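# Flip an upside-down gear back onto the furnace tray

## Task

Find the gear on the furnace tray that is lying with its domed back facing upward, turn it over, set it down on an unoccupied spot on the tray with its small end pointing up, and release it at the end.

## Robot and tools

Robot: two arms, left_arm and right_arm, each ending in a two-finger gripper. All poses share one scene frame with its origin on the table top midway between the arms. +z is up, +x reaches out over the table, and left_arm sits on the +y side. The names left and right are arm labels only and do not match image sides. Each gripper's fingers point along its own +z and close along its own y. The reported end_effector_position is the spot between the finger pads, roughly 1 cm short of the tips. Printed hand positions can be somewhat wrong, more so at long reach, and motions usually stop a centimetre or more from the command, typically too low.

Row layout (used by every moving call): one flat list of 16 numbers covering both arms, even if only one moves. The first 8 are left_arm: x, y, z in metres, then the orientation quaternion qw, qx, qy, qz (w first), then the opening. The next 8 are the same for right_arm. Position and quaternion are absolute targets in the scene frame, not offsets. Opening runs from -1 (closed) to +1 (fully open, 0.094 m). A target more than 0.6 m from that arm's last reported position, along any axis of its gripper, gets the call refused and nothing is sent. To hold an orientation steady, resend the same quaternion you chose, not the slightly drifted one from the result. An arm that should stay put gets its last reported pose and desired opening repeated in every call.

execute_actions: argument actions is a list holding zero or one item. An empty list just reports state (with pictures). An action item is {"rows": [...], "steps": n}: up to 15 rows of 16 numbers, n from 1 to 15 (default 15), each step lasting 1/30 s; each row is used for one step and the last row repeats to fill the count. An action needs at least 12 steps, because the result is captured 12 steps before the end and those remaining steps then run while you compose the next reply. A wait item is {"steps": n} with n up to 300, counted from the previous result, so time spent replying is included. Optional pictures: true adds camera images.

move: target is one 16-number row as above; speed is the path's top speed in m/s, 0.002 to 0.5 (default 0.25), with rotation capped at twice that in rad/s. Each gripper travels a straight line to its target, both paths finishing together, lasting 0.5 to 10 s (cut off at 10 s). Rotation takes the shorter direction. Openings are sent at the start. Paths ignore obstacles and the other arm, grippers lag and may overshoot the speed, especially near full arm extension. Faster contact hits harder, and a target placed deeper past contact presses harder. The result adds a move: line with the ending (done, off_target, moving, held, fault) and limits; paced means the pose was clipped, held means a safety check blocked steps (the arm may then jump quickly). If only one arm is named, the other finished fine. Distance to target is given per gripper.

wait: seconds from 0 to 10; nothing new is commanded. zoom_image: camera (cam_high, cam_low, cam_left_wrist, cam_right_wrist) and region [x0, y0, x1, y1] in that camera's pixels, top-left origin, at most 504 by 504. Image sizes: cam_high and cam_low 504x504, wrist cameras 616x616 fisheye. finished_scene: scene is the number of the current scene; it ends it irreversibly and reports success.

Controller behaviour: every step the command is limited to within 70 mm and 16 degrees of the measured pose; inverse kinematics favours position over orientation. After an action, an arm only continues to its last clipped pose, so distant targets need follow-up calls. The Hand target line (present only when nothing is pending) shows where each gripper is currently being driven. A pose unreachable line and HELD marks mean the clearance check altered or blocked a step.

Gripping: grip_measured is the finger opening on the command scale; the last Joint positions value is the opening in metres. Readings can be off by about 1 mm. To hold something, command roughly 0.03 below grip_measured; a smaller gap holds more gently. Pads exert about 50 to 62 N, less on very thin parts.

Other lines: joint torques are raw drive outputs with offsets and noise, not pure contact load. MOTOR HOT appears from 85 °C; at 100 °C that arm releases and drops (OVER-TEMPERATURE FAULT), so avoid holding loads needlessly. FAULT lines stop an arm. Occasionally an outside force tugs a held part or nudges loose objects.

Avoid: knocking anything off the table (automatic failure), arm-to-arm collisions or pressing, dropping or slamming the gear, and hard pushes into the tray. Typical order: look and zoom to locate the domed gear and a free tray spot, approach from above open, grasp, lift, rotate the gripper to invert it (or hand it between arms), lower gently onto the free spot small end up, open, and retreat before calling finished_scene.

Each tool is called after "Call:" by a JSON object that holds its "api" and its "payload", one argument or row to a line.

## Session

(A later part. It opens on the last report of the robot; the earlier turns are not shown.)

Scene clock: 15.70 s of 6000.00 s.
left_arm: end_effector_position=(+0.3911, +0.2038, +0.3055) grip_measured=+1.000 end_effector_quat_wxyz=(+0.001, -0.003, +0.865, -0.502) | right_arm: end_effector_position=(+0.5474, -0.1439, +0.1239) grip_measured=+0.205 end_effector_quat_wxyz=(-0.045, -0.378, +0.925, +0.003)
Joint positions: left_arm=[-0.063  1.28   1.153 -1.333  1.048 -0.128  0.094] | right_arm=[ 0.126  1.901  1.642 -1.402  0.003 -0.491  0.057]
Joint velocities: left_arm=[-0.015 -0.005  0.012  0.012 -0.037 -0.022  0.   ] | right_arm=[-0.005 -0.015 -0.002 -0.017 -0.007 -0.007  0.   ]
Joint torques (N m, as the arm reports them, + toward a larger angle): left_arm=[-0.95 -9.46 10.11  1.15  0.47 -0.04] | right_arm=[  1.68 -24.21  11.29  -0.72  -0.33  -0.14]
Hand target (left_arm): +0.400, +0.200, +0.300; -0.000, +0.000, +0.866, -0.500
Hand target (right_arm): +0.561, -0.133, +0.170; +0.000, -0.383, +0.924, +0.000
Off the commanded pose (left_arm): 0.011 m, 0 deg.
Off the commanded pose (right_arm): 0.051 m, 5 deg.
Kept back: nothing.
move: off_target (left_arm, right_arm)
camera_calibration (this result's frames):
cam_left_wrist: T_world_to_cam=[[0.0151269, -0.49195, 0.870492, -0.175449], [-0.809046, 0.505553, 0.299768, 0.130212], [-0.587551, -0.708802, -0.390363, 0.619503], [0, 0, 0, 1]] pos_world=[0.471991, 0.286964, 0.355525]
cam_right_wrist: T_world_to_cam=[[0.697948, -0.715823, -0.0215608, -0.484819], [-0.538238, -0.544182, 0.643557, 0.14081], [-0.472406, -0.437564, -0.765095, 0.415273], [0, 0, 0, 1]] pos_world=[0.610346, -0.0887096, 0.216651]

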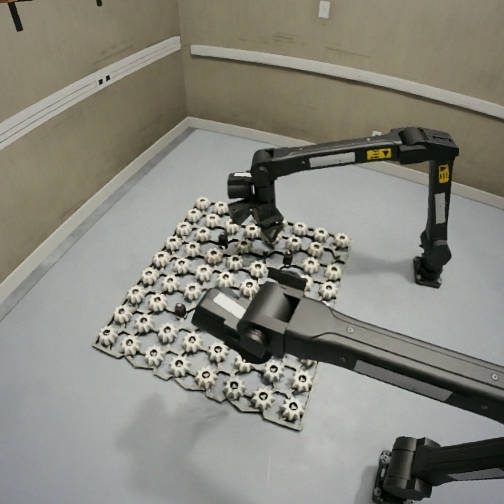

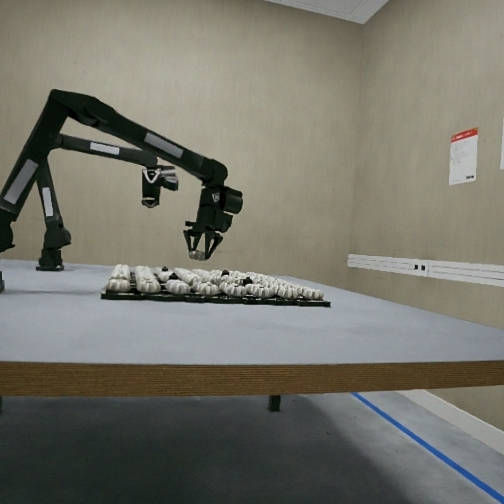

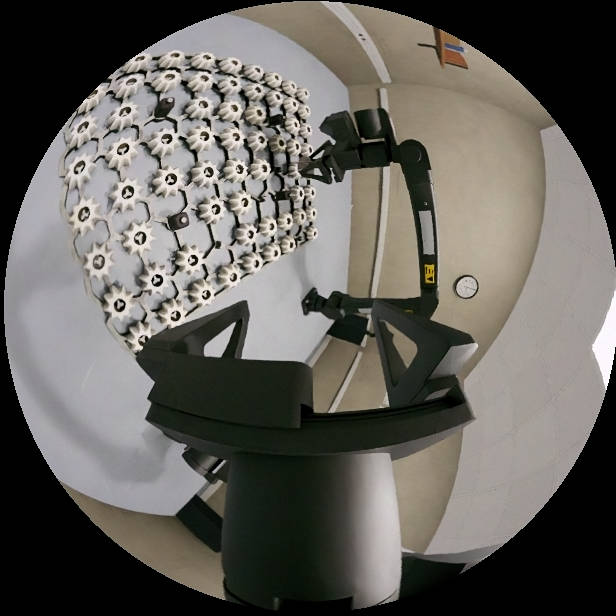

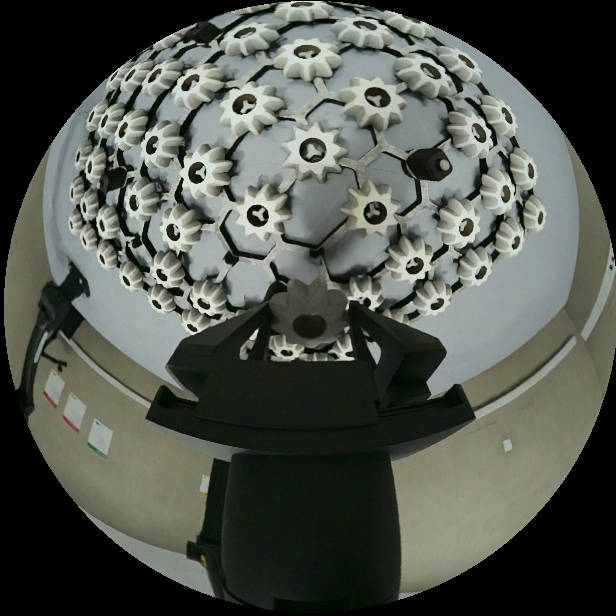

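Call:
{"api": "move", "payload": {
  "target": [0.40,0.2,0.3,0,0,0.866,-0.5,1,0.4,0.08,0.29,0.612,-0.354,0.354,0.612,0.05],
  "speed": 0.2
}}

Call:
{"api": "zoom_image", "payload": {
  "camera": "cam_left_wrist",
  "region": [200,180,420,360]
}}

Scene clock: 22.80 s of 6000.00 s.
left_arm: end_effector_position=(+0.3911, +0.2038, +0.3055) grip_measured=+1.000 end_effector_quat_wxyz=(+0.001, -0.003, +0.865, -0.502) | right_arm: end_effector_position=(+0.4004, +0.0750, +0.2684) grip_measured=+0.205 end_effector_quat_wxyz=(+0.579, -0.359, +0.449, +0.578)
Joint positions: left_arm=[-0.063  1.28   1.153 -1.333  1.048 -0.128  0.094] | right_arm=[ 0.367  1.744  0.751  1.538 -0.858  0.54   0.057]
Joint velocities: left_arm=[-0.015 -0.005  0.007 -0.022 -0.037  0.037  0.   ] | right_arm=[-0.005  0.005  0.017  0.002 -0.095 -0.037 -0.001]
Joint torques (N m, as the arm reports them, + toward a larger angle): left_arm=[-0.96 -9.55 10.08  1.12  0.46 -0.05] | right_arm=[  1.57 -13.98   7.02   2.32   0.48  -0.23]
Hand target (left_arm): +0.400, +0.200, +0.300; -0.000, +0.000, +0.866, -0.500
Hand target (right_arm): +0.400, +0.081, +0.291; +0.602, -0.368, +0.415, +0.575
Off the commanded pose (left_arm): 0.011 m, 0 deg.
Off the commanded pose (right_arm): 0.022 m, 12 deg.
joint sent to its limit (right arm) — the command would take joint 4 (wrist pitch) past its upper limit, so that joint was sent only as far as its limit.
Kept back: nothing.
move: off_target (left_arm, right_arm)
camera_calibration (this result's frames):
cam_left_wrist: T_world_to_cam=[[0.0151269, -0.49195, 0.870492, -0.175449], [-0.809046, 0.505553, 0.299768, 0.130212], [-0.587551, -0.708802, -0.390363, 0.619503], [0, 0, 0, 1]] pos_world=[0.471991, 0.286964, 0.355525]
cam_right_wrist: T_world_to_cam=[[0.989559, -0.0895903, -0.112904, -0.361654], [-0.132563, -0.258255, -0.956939, 0.333547], [0.0565745, 0.961914, -0.267434, 0.101788], [0, 0, 0, 1]] pos_world=[0.396335, -0.0441722, 0.305573]

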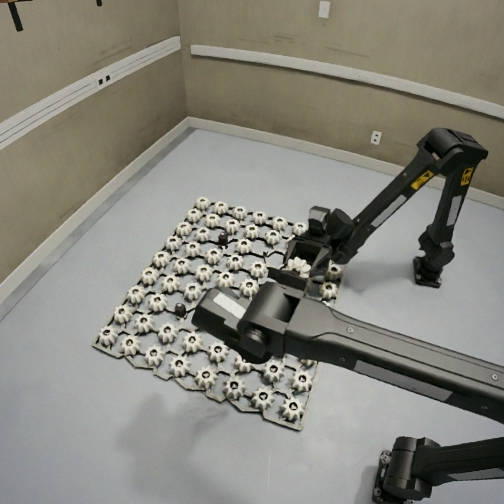

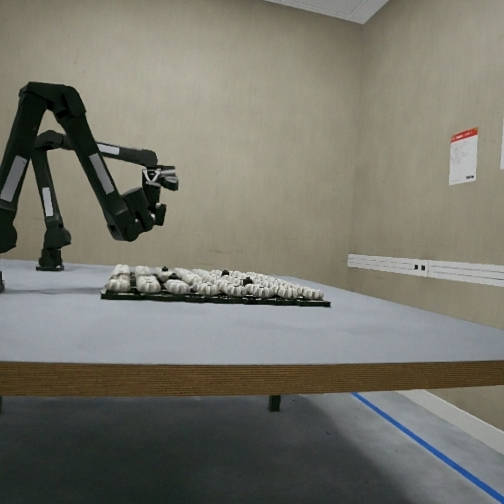

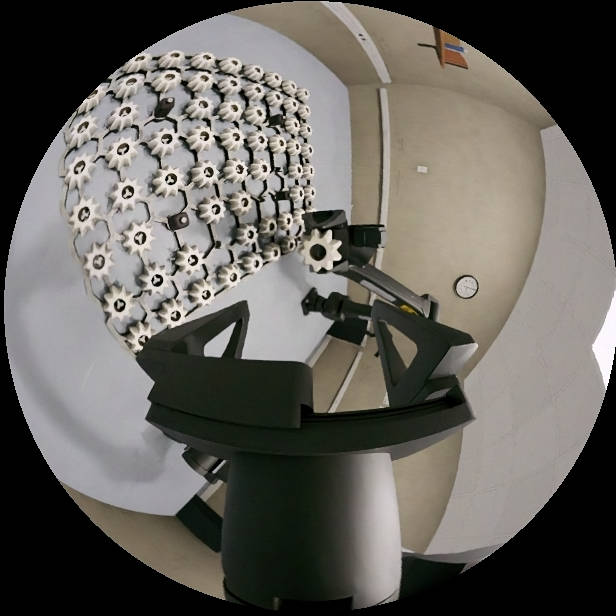

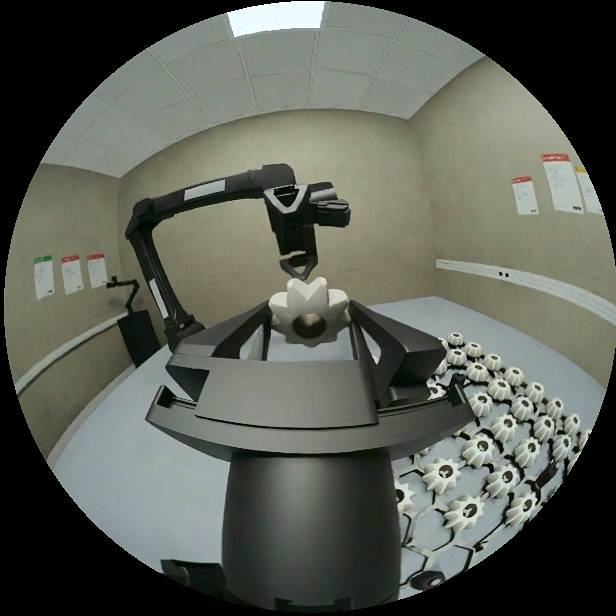

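Region (200, 180, 420, 360) of cam_left_wrist's 616x616 image, scaled by 2.291, with more detail than that image has; it fills the top 412 rows of this view, and the rest is white.

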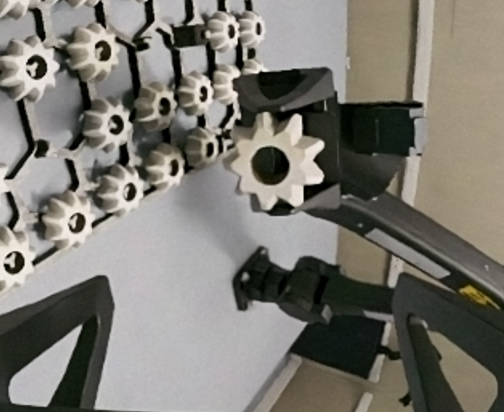

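Call:
{"api": "move", "payload": {
  "target": [0.407,0.117,0.251,-0.033,0.045,0.808,-0.587,1,0.4,0.08,0.29,0.612,-0.354,0.354,0.612,0.05],
  "speed": 0.08
}}

Scene clock: 25.00 s of 6000.00 s.
left_arm: end_effector_position=(+0.4066, +0.1214, +0.2637) grip_measured=+1.000 end_effector_quat_wxyz=(-0.022, +0.054, +0.811, -0.583) | right_arm: end_effector_position=(+0.3984, +0.0756, +0.2675) grip_measured=+0.205 end_effector_quat_wxyz=(+0.575, -0.364, +0.448, +0.580)
Joint positions: left_arm=[-0.229  1.396  1.057 -0.887  1.224 -0.336  0.094] | right_arm=[ 0.367  1.744  0.751  1.538 -0.871  0.543  0.057]
Joint velocities: left_arm=[-0.005  0.005  0.012  0.012 -0.007 -0.051  0.   ] | right_arm=[-0.005 -0.024  0.012 -0.007  0.095  0.007 -0.001]
Joint torques (N m, as the arm reports them, + toward a larger angle): left_arm=[ -0.61 -12.14   8.09   1.51   0.85  -0.09] | right_arm=[  1.25 -14.44   6.96   2.34   0.23  -0.22]
Hand target (left_arm): +0.407, +0.119, +0.250; -0.034, +0.046, +0.810, -0.583
Hand target (right_arm): +0.399, +0.080, +0.290; +0.598, -0.374, +0.414, +0.576
Off the commanded pose (left_arm): 0.013 m, 2 deg.
Off the commanded pose (right_arm): 0.023 m, 12 deg.
joint sent to its limit (right arm) — the command would take joint 4 (wrist pitch) past its upper limit, so that joint was sent only as far as its limit.
Kept back: nothing.
move: off_target (left_arm, right_arm)
camera_calibration (this result's frames):
cam_left_wrist: T_world_to_cam=[[-0.0498843, -0.311891, 0.948807, -0.195889], [-0.743933, 0.645456, 0.173061, 0.186809], [-0.66639, -0.697216, -0.264224, 0.551288], [0, 0, 0, 1]] pos_world=[0.496574, 0.202694, 0.299195]
cam_right_wrist: T_world_to_cam=[[0.990693, -0.0784699, -0.111219, -0.361489], [-0.128284, -0.265145, -0.955637, 0.331046], [0.0454997, 0.96101, -0.272743, 0.107062], [0, 0, 0, 1]] pos_world=[0.395721, -0.0434784, 0.305356]

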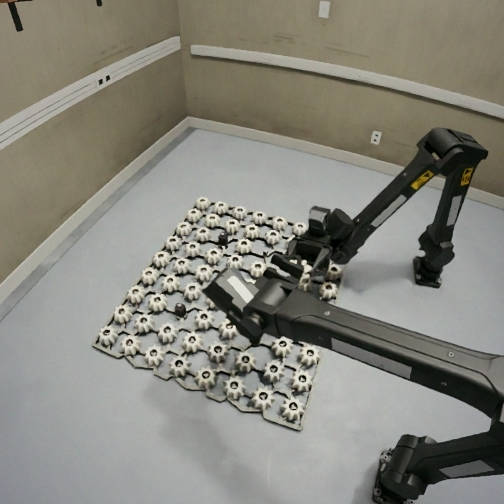

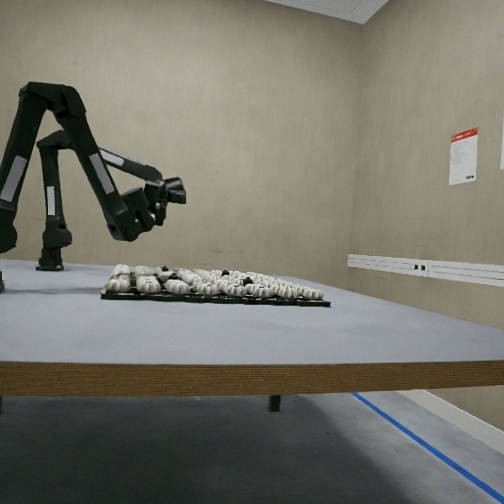

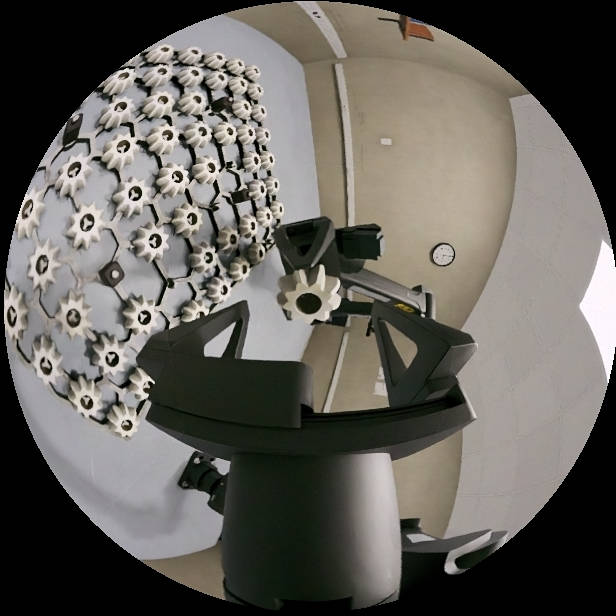

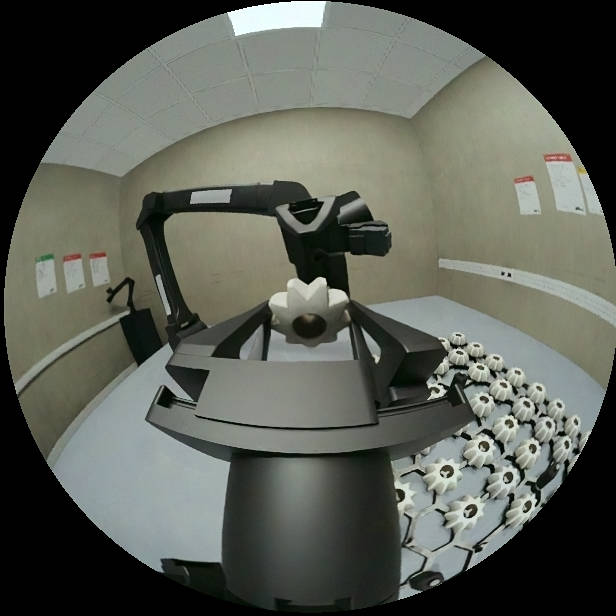

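Advance .04, shift -x 7 mm.

Call:
{"api": "move", "payload": {
  "target": [0.396,0.080,0.239,-0.033,0.045,0.808,-0.587,0.8,0.4,0.08,0.29,0.612,-0.354,0.354,0.612,0.05],
  "speed": 0.04
}}

Scene clock: 28.20 s of 6000.00 s.
left_arm: end_effector_position=(+0.3986, +0.0830, +0.2455) grip_measured=+0.801 end_effector_quat_wxyz=(-0.030, +0.048, +0.808, -0.586) | right_arm: end_effector_position=(+0.3982, +0.0756, +0.2674) grip_measured=+0.205 end_effector_quat_wxyz=(+0.574, -0.364, +0.448, +0.581)
Joint positions: left_arm=[-0.323  1.396  0.982 -0.596  1.194 -0.587  0.085] | right_arm=[ 0.367  1.744  0.751  1.538 -0.872  0.543  0.057]
Joint velocities: left_arm=[ 0.005 -0.015  0.012  0.022 -0.037 -0.066  0.   ] | right_arm=[-0.015  0.005 -0.007 -0.007 -0.037 -0.007  0.001]
Joint torques (N m, as the arm reports them, + toward a larger angle): left_arm=[ -1.04 -13.77   8.03   1.91   0.37  -0.08] | right_arm=[  1.31 -14.49   6.97   2.32   0.26  -0.21]
Hand target (left_arm): +0.396, +0.081, +0.238; -0.033, +0.046, +0.809, -0.585
Hand target (right_arm): +0.399, +0.080, +0.290; +0.597, -0.374, +0.414, +0.576
Off the commanded pose (left_arm): 0.008 m, 0 deg.
Off the commanded pose (right_arm): 0.023 m, 12 deg.
joint sent to its limit (right arm) — the command would take joint 4 (wrist pitch) past its upper limit, so that joint was sent only as far as its limit.
Kept back: nothing.
move: off_target (right_arm)
camera_calibration (this result's frames):
cam_left_wrist: T_world_to_cam=[[-0.0300579, -0.305352, 0.951765, -0.200258], [-0.73942, 0.647503, 0.184385, 0.204109], [-0.672573, -0.698212, -0.245246, 0.512308], [0, 0, 0, 1]] pos_world=[0.489468, 0.164389, 0.278605]
cam_right_wrist: T_world_to_cam=[[0.990779, -0.0769931, -0.111487, -0.361339], [-0.128175, -0.265931, -0.955433, 0.330894], [0.0439139, 0.960913, -0.273347, 0.107787], [0, 0, 0, 1]] pos_world=[0.395686, -0.0433993, 0.305326]

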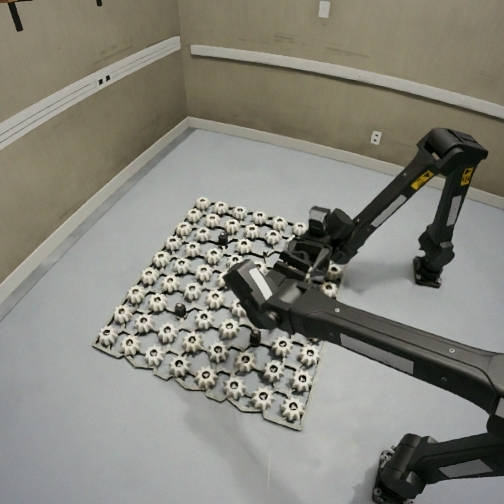

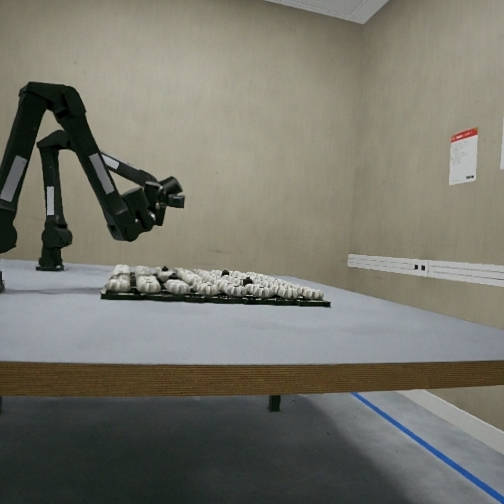

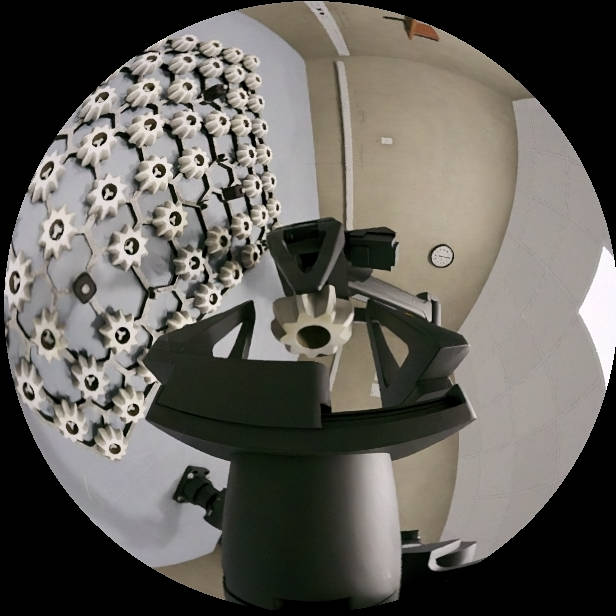

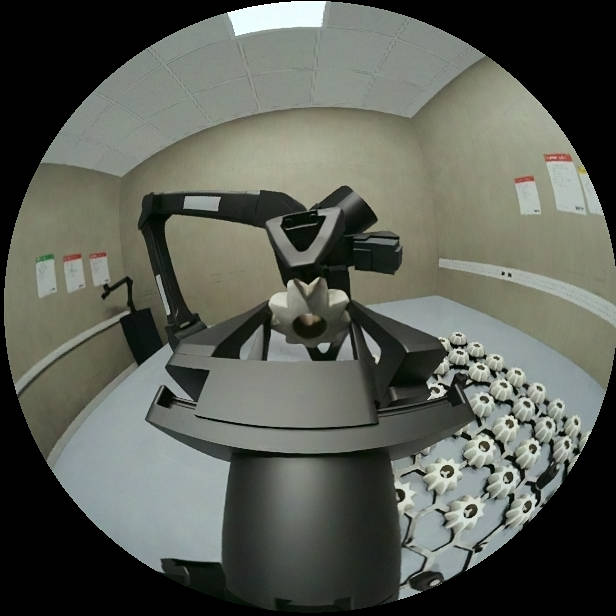

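Call:
{"api": "move", "payload": {
  "target": [0.392,0.078,0.243,-0.01,0.014,0.809,-0.588,0.8,0.4,0.08,0.29,0.612,-0.354,0.354,0.612,0.05],
  "speed": 0.03
}}

Scene clock: 32.53 s of 6000.00 s.
left_arm: end_effector_position=(+0.3976, +0.0799, +0.2400) grip_measured=+0.801 end_effector_quat_wxyz=(-0.016, +0.010, +0.811, -0.585) | right_arm: end_effector_position=(+0.3980, +0.0757, +0.2673) grip_measured=+0.205 end_effector_quat_wxyz=(+0.574, -0.365, +0.448, +0.581)
Joint positions: left_arm=[-0.338  1.356  0.909 -0.406  1.139 -0.782  0.085] | right_arm=[ 0.367  1.744  0.751  1.538 -0.873  0.543  0.057]
Joint velocities: left_arm=[ 0.005 -0.015  0.002  0.022 -0.022 -0.081 -0.001] | right_arm=[-0.015  0.005  0.012  0.007 -0.007  0.022  0.001]
Joint torques (N m, as the arm reports them, + toward a larger angle): left_arm=[ -0.97 -15.36   8.06   2.16   0.27  -0.05] | right_arm=[  1.36 -14.39   7.01   2.25   0.32  -0.22]
Hand target (left_arm): +0.392, +0.078, +0.242; -0.010, +0.015, +0.809, -0.587
Hand target (right_arm): +0.399, +0.080, +0.290; +0.597, -0.374, +0.414, +0.576
Off the commanded pose (left_arm): 0.007 m, 1 deg.
Off the commanded pose (right_arm): 0.023 m, 12 deg.
joint sent to its limit (right arm) — the command would take joint 4 (wrist pitch) past its upper limit, so that joint was sent only as far as its limit.
Kept back: nothing.
move: off_target (right_arm)
camera_calibration (this result's frames):
cam_left_wrist: T_world_to_cam=[[0.0150284, -0.311454, 0.950142, -0.212981], [-0.783725, 0.586432, 0.204627, 0.223981], [-0.620926, -0.747726, -0.235282, 0.489119], [0, 0, 0, 1]] pos_world=[0.482447, 0.168043, 0.27161]
cam_right_wrist: T_world_to_cam=[[0.990917, -0.0762099, -0.110796, -0.36147], [-0.127322, -0.266563, -0.955371, 0.330501], [0.0432747, 0.9608, -0.273845, 0.108126], [0, 0, 0, 1]] pos_world=[0.395587, -0.0433359, 0.305312]

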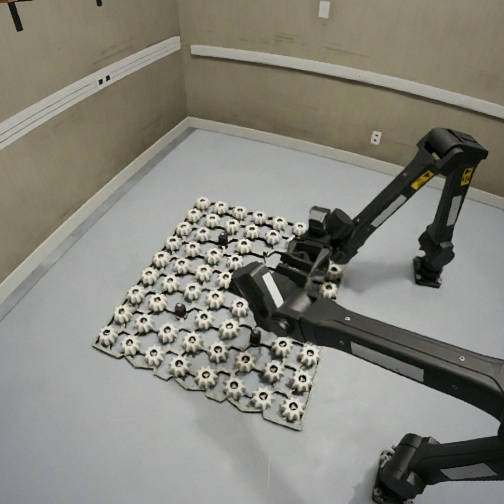

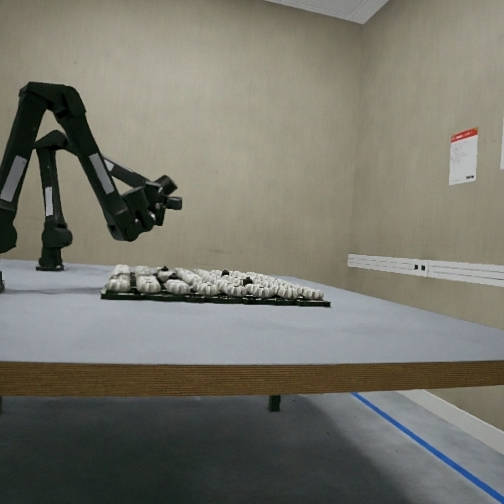

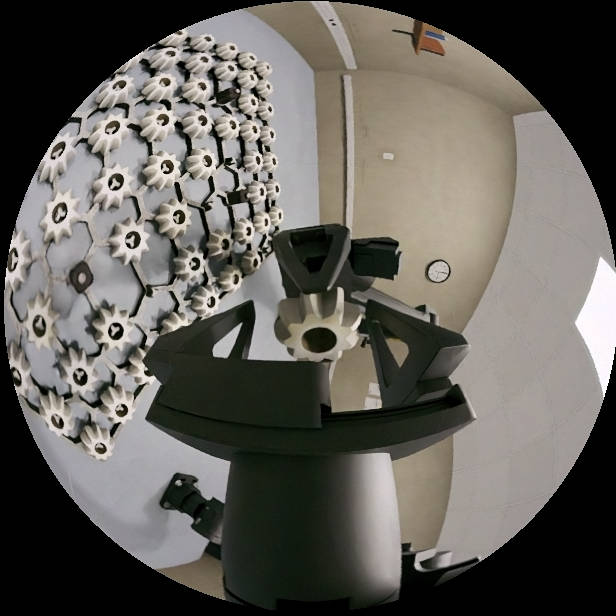

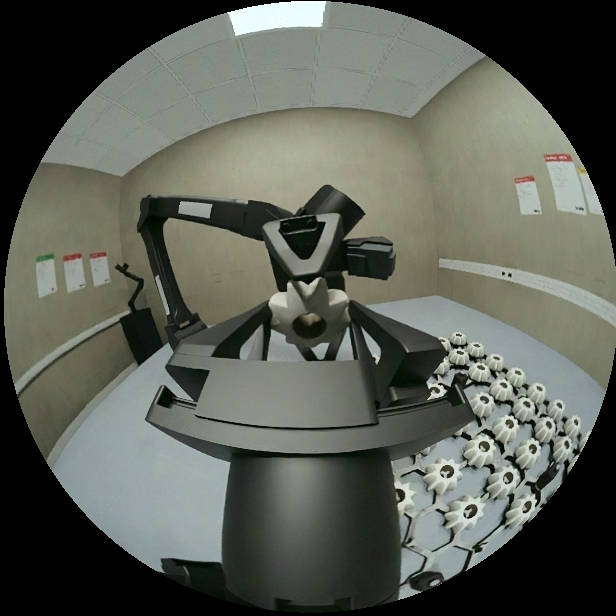

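Need up ~6 mm and slightly -x.

Call:
{"api": "move", "payload": {
  "target": [0.388,0.079,0.250,-0.01,0.014,0.809,-0.588,0.8,0.398,0.0757,0.275,0.574,-0.365,0.448,0.581,0.05],
  "speed": 0.03
}}

Scene clock: 33.57 s of 6000.00 s.
left_arm: end_effector_position=(+0.3945, +0.0803, +0.2505) grip_measured=+0.801 end_effector_quat_wxyz=(-0.010, +0.014, +0.809, -0.588) | right_arm: end_effector_position=(+0.3992, +0.0766, +0.2642) grip_measured=+0.205 end_effector_quat_wxyz=(+0.568, -0.364, +0.455, +0.582)
Joint positions: left_arm=[-0.34   1.331  0.909 -0.406  1.139 -0.791  0.085] | right_arm=[ 0.367  1.744  0.751  1.519 -0.876  0.543  0.057]
Joint velocities: left_arm=[-0.015 -0.015 -0.027 -0.012 -0.022 -0.022 -0.   ] | right_arm=[-0.005  0.005  0.002  0.012 -0.081  0.007  0.   ]
Joint torques (N m, as the arm reports them, + toward a larger angle): left_arm=[ -0.83 -14.86   8.36   1.58   0.29  -0.1 ] | right_arm=[  0.86 -15.73   4.87   0.97   0.22  -0.16]
Hand target (left_arm): +0.388, +0.079, +0.250; -0.010, +0.014, +0.809, -0.588
Hand target (right_arm): +0.398, +0.076, +0.275; +0.574, -0.365, +0.448, +0.581
Off the commanded pose (left_arm): 0.007 m, 0 deg.
Off the commanded pose (right_arm): 0.011 m, 1 deg.
Kept back: nothing.
move: off_target (right_arm)
camera_calibration (this result's frames):
cam_left_wrist: T_world_to_cam=[[0.000656421, -0.304219, 0.952602, -0.218308], [-0.787566, 0.586865, 0.187962, 0.224845], [-0.61623, -0.75036, -0.239207, 0.489297], [0, 0, 0, 1]] pos_world=[0.478743, 0.168782, 0.282741]
cam_right_wrist: T_world_to_cam=[[0.989261, -0.0756136, -0.125079, -0.358508], [-0.14133, -0.276743, -0.950494, 0.333012], [0.0372554, 0.957964, -0.284458, 0.111716], [0, 0, 0, 1]] pos_world=[0.397561, -0.0419691, 0.303463]

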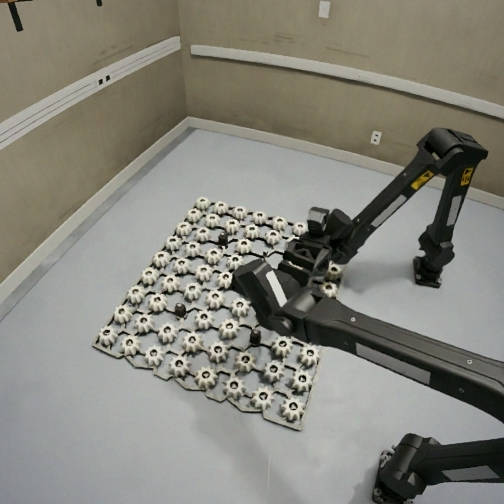

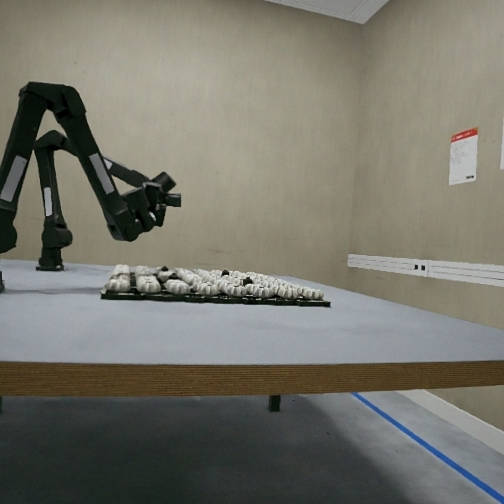

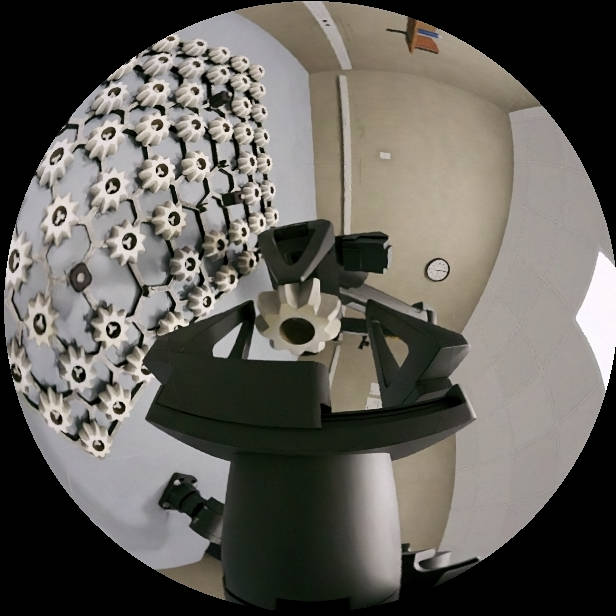

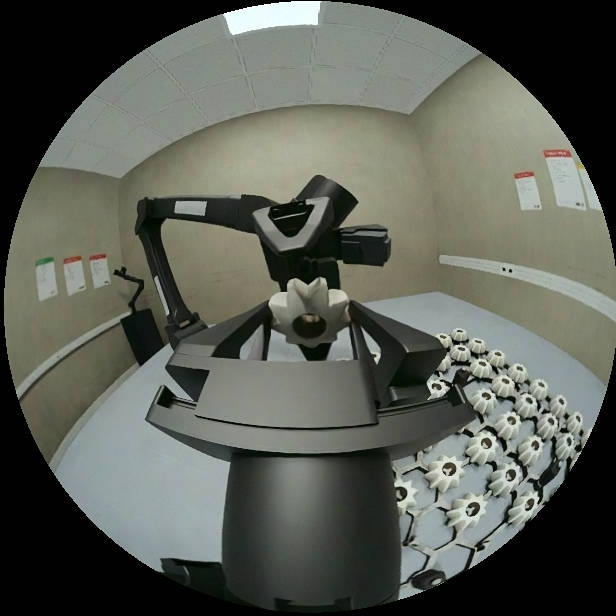

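Call:
{"api": "move", "payload": {
  "target": [0.389,0.080,0.239,-0.01,0.014,0.809,-0.588,0.8,0.398,0.0757,0.275,0.574,-0.365,0.448,0.581,0.05],
  "speed": 0.03
}}

Scene clock: 34.77 s of 6000.00 s.
left_arm: end_effector_position=(+0.3909, +0.0815, +0.2434) grip_measured=+0.801 end_effector_quat_wxyz=(-0.013, +0.011, +0.810, -0.587) | right_arm: end_effector_position=(+0.3990, +0.0767, +0.2641) grip_measured=+0.205 end_effector_quat_wxyz=(+0.568, -0.364, +0.455, +0.582)
Joint positions: left_arm=[-0.34   1.331  0.891 -0.397  1.139 -0.791  0.085] | right_arm=[ 0.367  1.744  0.751  1.519 -0.877  0.543  0.057]
Joint velocities: left_arm=[-0.005 -0.015 -0.012  0.002 -0.007 -0.051 -0.002] | right_arm=[-0.005 -0.005  0.017  0.002 -0.037 -0.037  0.   ]
Joint torques (N m, as the arm reports them, + toward a larger angle): left_arm=[ -0.7  -13.5    8.31   2.08   0.38  -0.01] | right_arm=[  1.06 -15.58   4.75   0.97   0.27  -0.13]
Hand target (left_arm): +0.389, +0.080, +0.239; -0.010, +0.014, +0.809, -0.587
Hand target (right_arm): +0.398, +0.076, +0.275; +0.574, -0.365, +0.448, +0.581
Off the commanded pose (left_arm): 0.005 m, 0 deg.
Off the commanded pose (right_arm): 0.011 m, 1 deg.
Kept back: nothing.
move: off_target (right_arm)
camera_calibration (this result's frames):
cam_left_wrist: T_world_to_cam=[[0.00858225, -0.306864, 0.951715, -0.213882], [-0.786044, 0.586238, 0.196111, 0.220112], [-0.618111, -0.749773, -0.236177, 0.486301], [0, 0, 0, 1]] pos_world=[0.475441, 0.169945, 0.275242]
cam_right_wrist: T_world_to_cam=[[0.989372, -0.0746965, -0.124757, -0.358539], [-0.140782, -0.277355, -0.950397, 0.33273], [0.0363894, 0.957859, -0.284923, 0.112136], [0, 0, 0, 1]] pos_world=[0.39749, -0.0419078, 0.303446]

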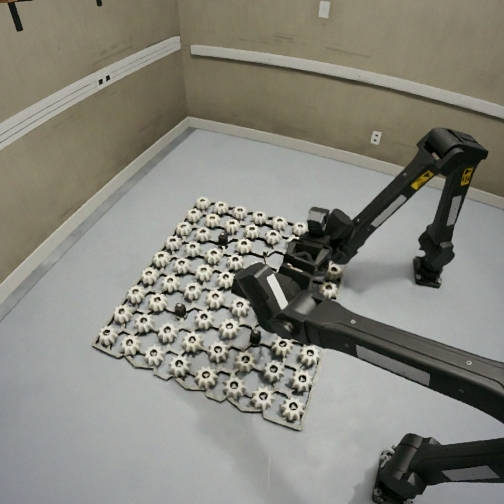

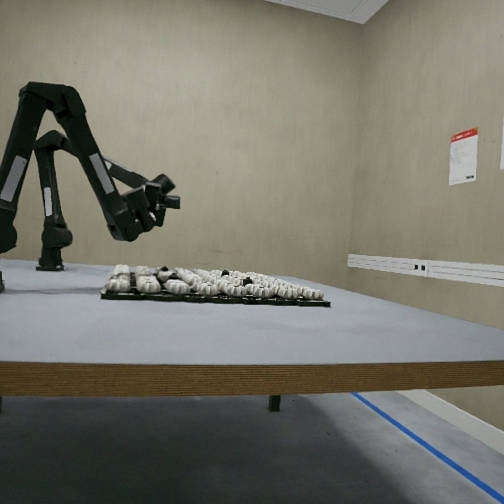

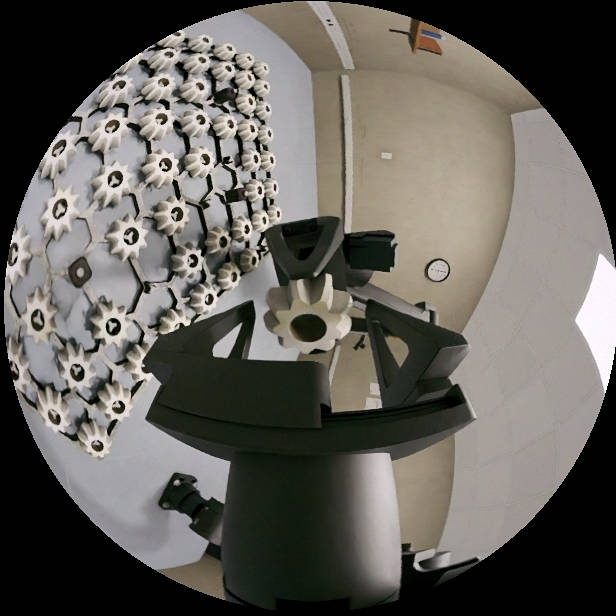

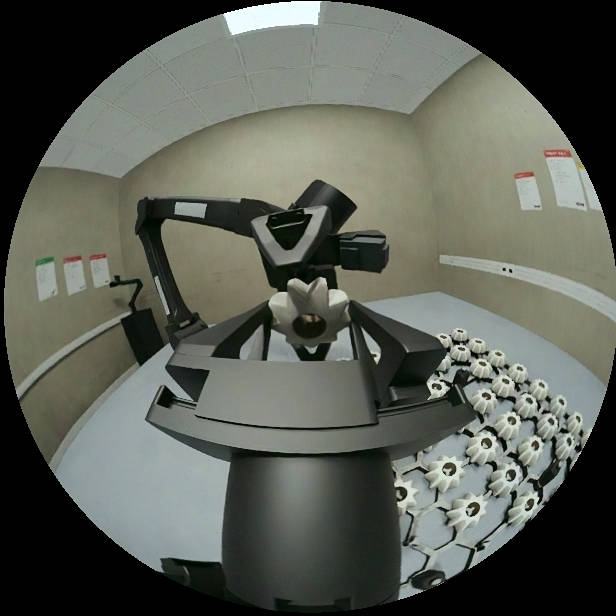

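Call:
{"api": "move", "payload": {
  "target": [0.391,0.080,0.241,-0.01,0.014,0.809,-0.588,0.05,0.398,0.0757,0.275,0.574,-0.365,0.448,0.581,0.05],
  "speed": 0.03
}}

Scene clock: 35.83 s of 6000.00 s.
left_arm: end_effector_position=(+0.3916, +0.0817, +0.2429) grip_measured=+0.197 end_effector_quat_wxyz=(-0.012, +0.010, +0.811, -0.585) | right_arm: end_effector_position=(+0.3990, +0.0767, +0.2641) grip_measured=+0.205 end_effector_quat_wxyz=(+0.568, -0.364, +0.455, +0.581)
Joint positions: left_arm=[-0.34   1.331  0.891 -0.396  1.134 -0.792  0.056] | right_arm=[ 0.367  1.744  0.751  1.519 -0.877  0.542  0.057]
Joint velocities: left_arm=[ 0.005  0.005 -0.012 -0.017  0.007 -0.037  0.001] | right_arm=[-0.015  0.005 -0.007 -0.002  0.022  0.007 -0.001]
Joint torques (N m, as the arm reports them, + toward a larger angle): left_arm=[ -0.57 -12.84   8.96   1.86   0.63   0.  ] | right_arm=[  0.63 -15.49   4.79   0.99   0.27  -0.12]
Hand target (left_arm): +0.391, +0.080, +0.241; -0.010, +0.014, +0.809, -0.588
Hand target (right_arm): +0.398, +0.076, +0.275; +0.574, -0.365, +0.448, +0.581
Off the commanded pose (left_arm): 0.003 m, 1 deg.
Off the commanded pose (right_arm): 0.011 m, 1 deg.
Kept back: nothing.
move: off_target (right_arm)
camera_calibration (this result's frames):
cam_left_wrist: T_world_to_cam=[[0.0092552, -0.310052, 0.950675, -0.21308], [-0.788292, 0.582673, 0.197707, 0.221418], [-0.615232, -0.751239, -0.239019, 0.486372], [0, 0, 0, 1]] pos_world=[0.475746, 0.170301, 0.275046]
cam_right_wrist: T_world_to_cam=[[0.989478, -0.0750733, -0.123681, -0.358837], [-0.139859, -0.277405, -0.950519, 0.332398], [0.0370488, 0.957816, -0.284986, 0.111893], [0, 0, 0, 1]] pos_world=[0.397404, -0.041903, 0.303457]

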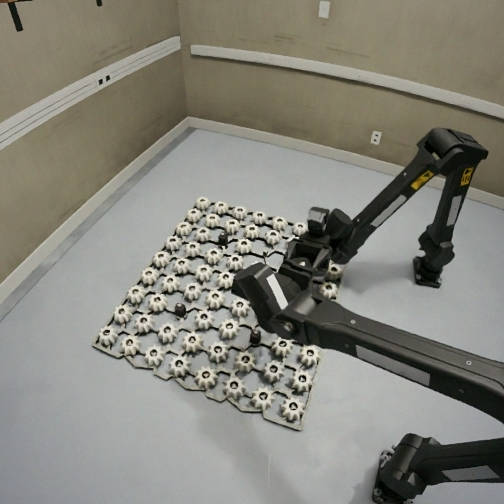

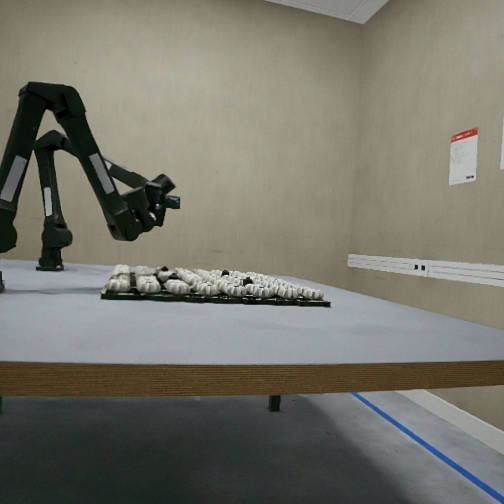

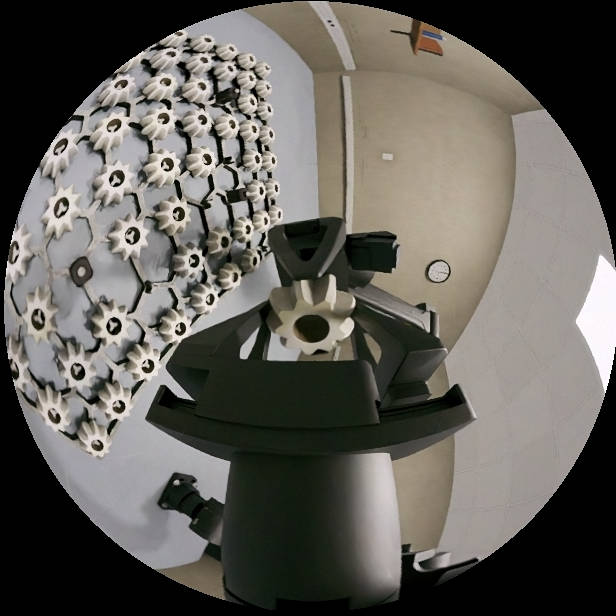

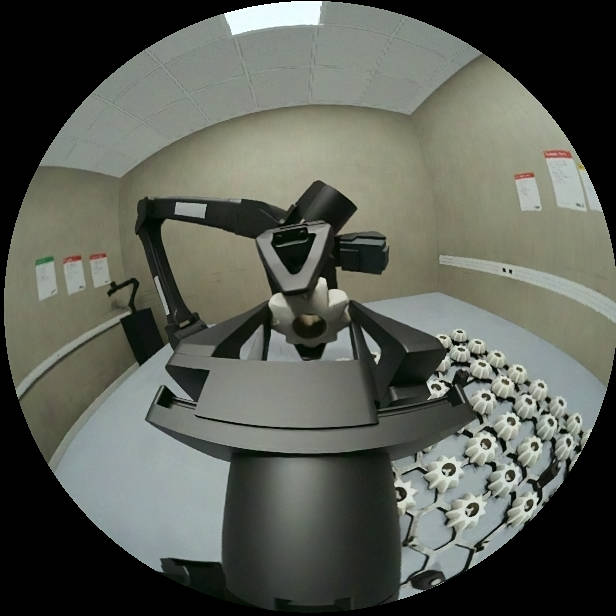

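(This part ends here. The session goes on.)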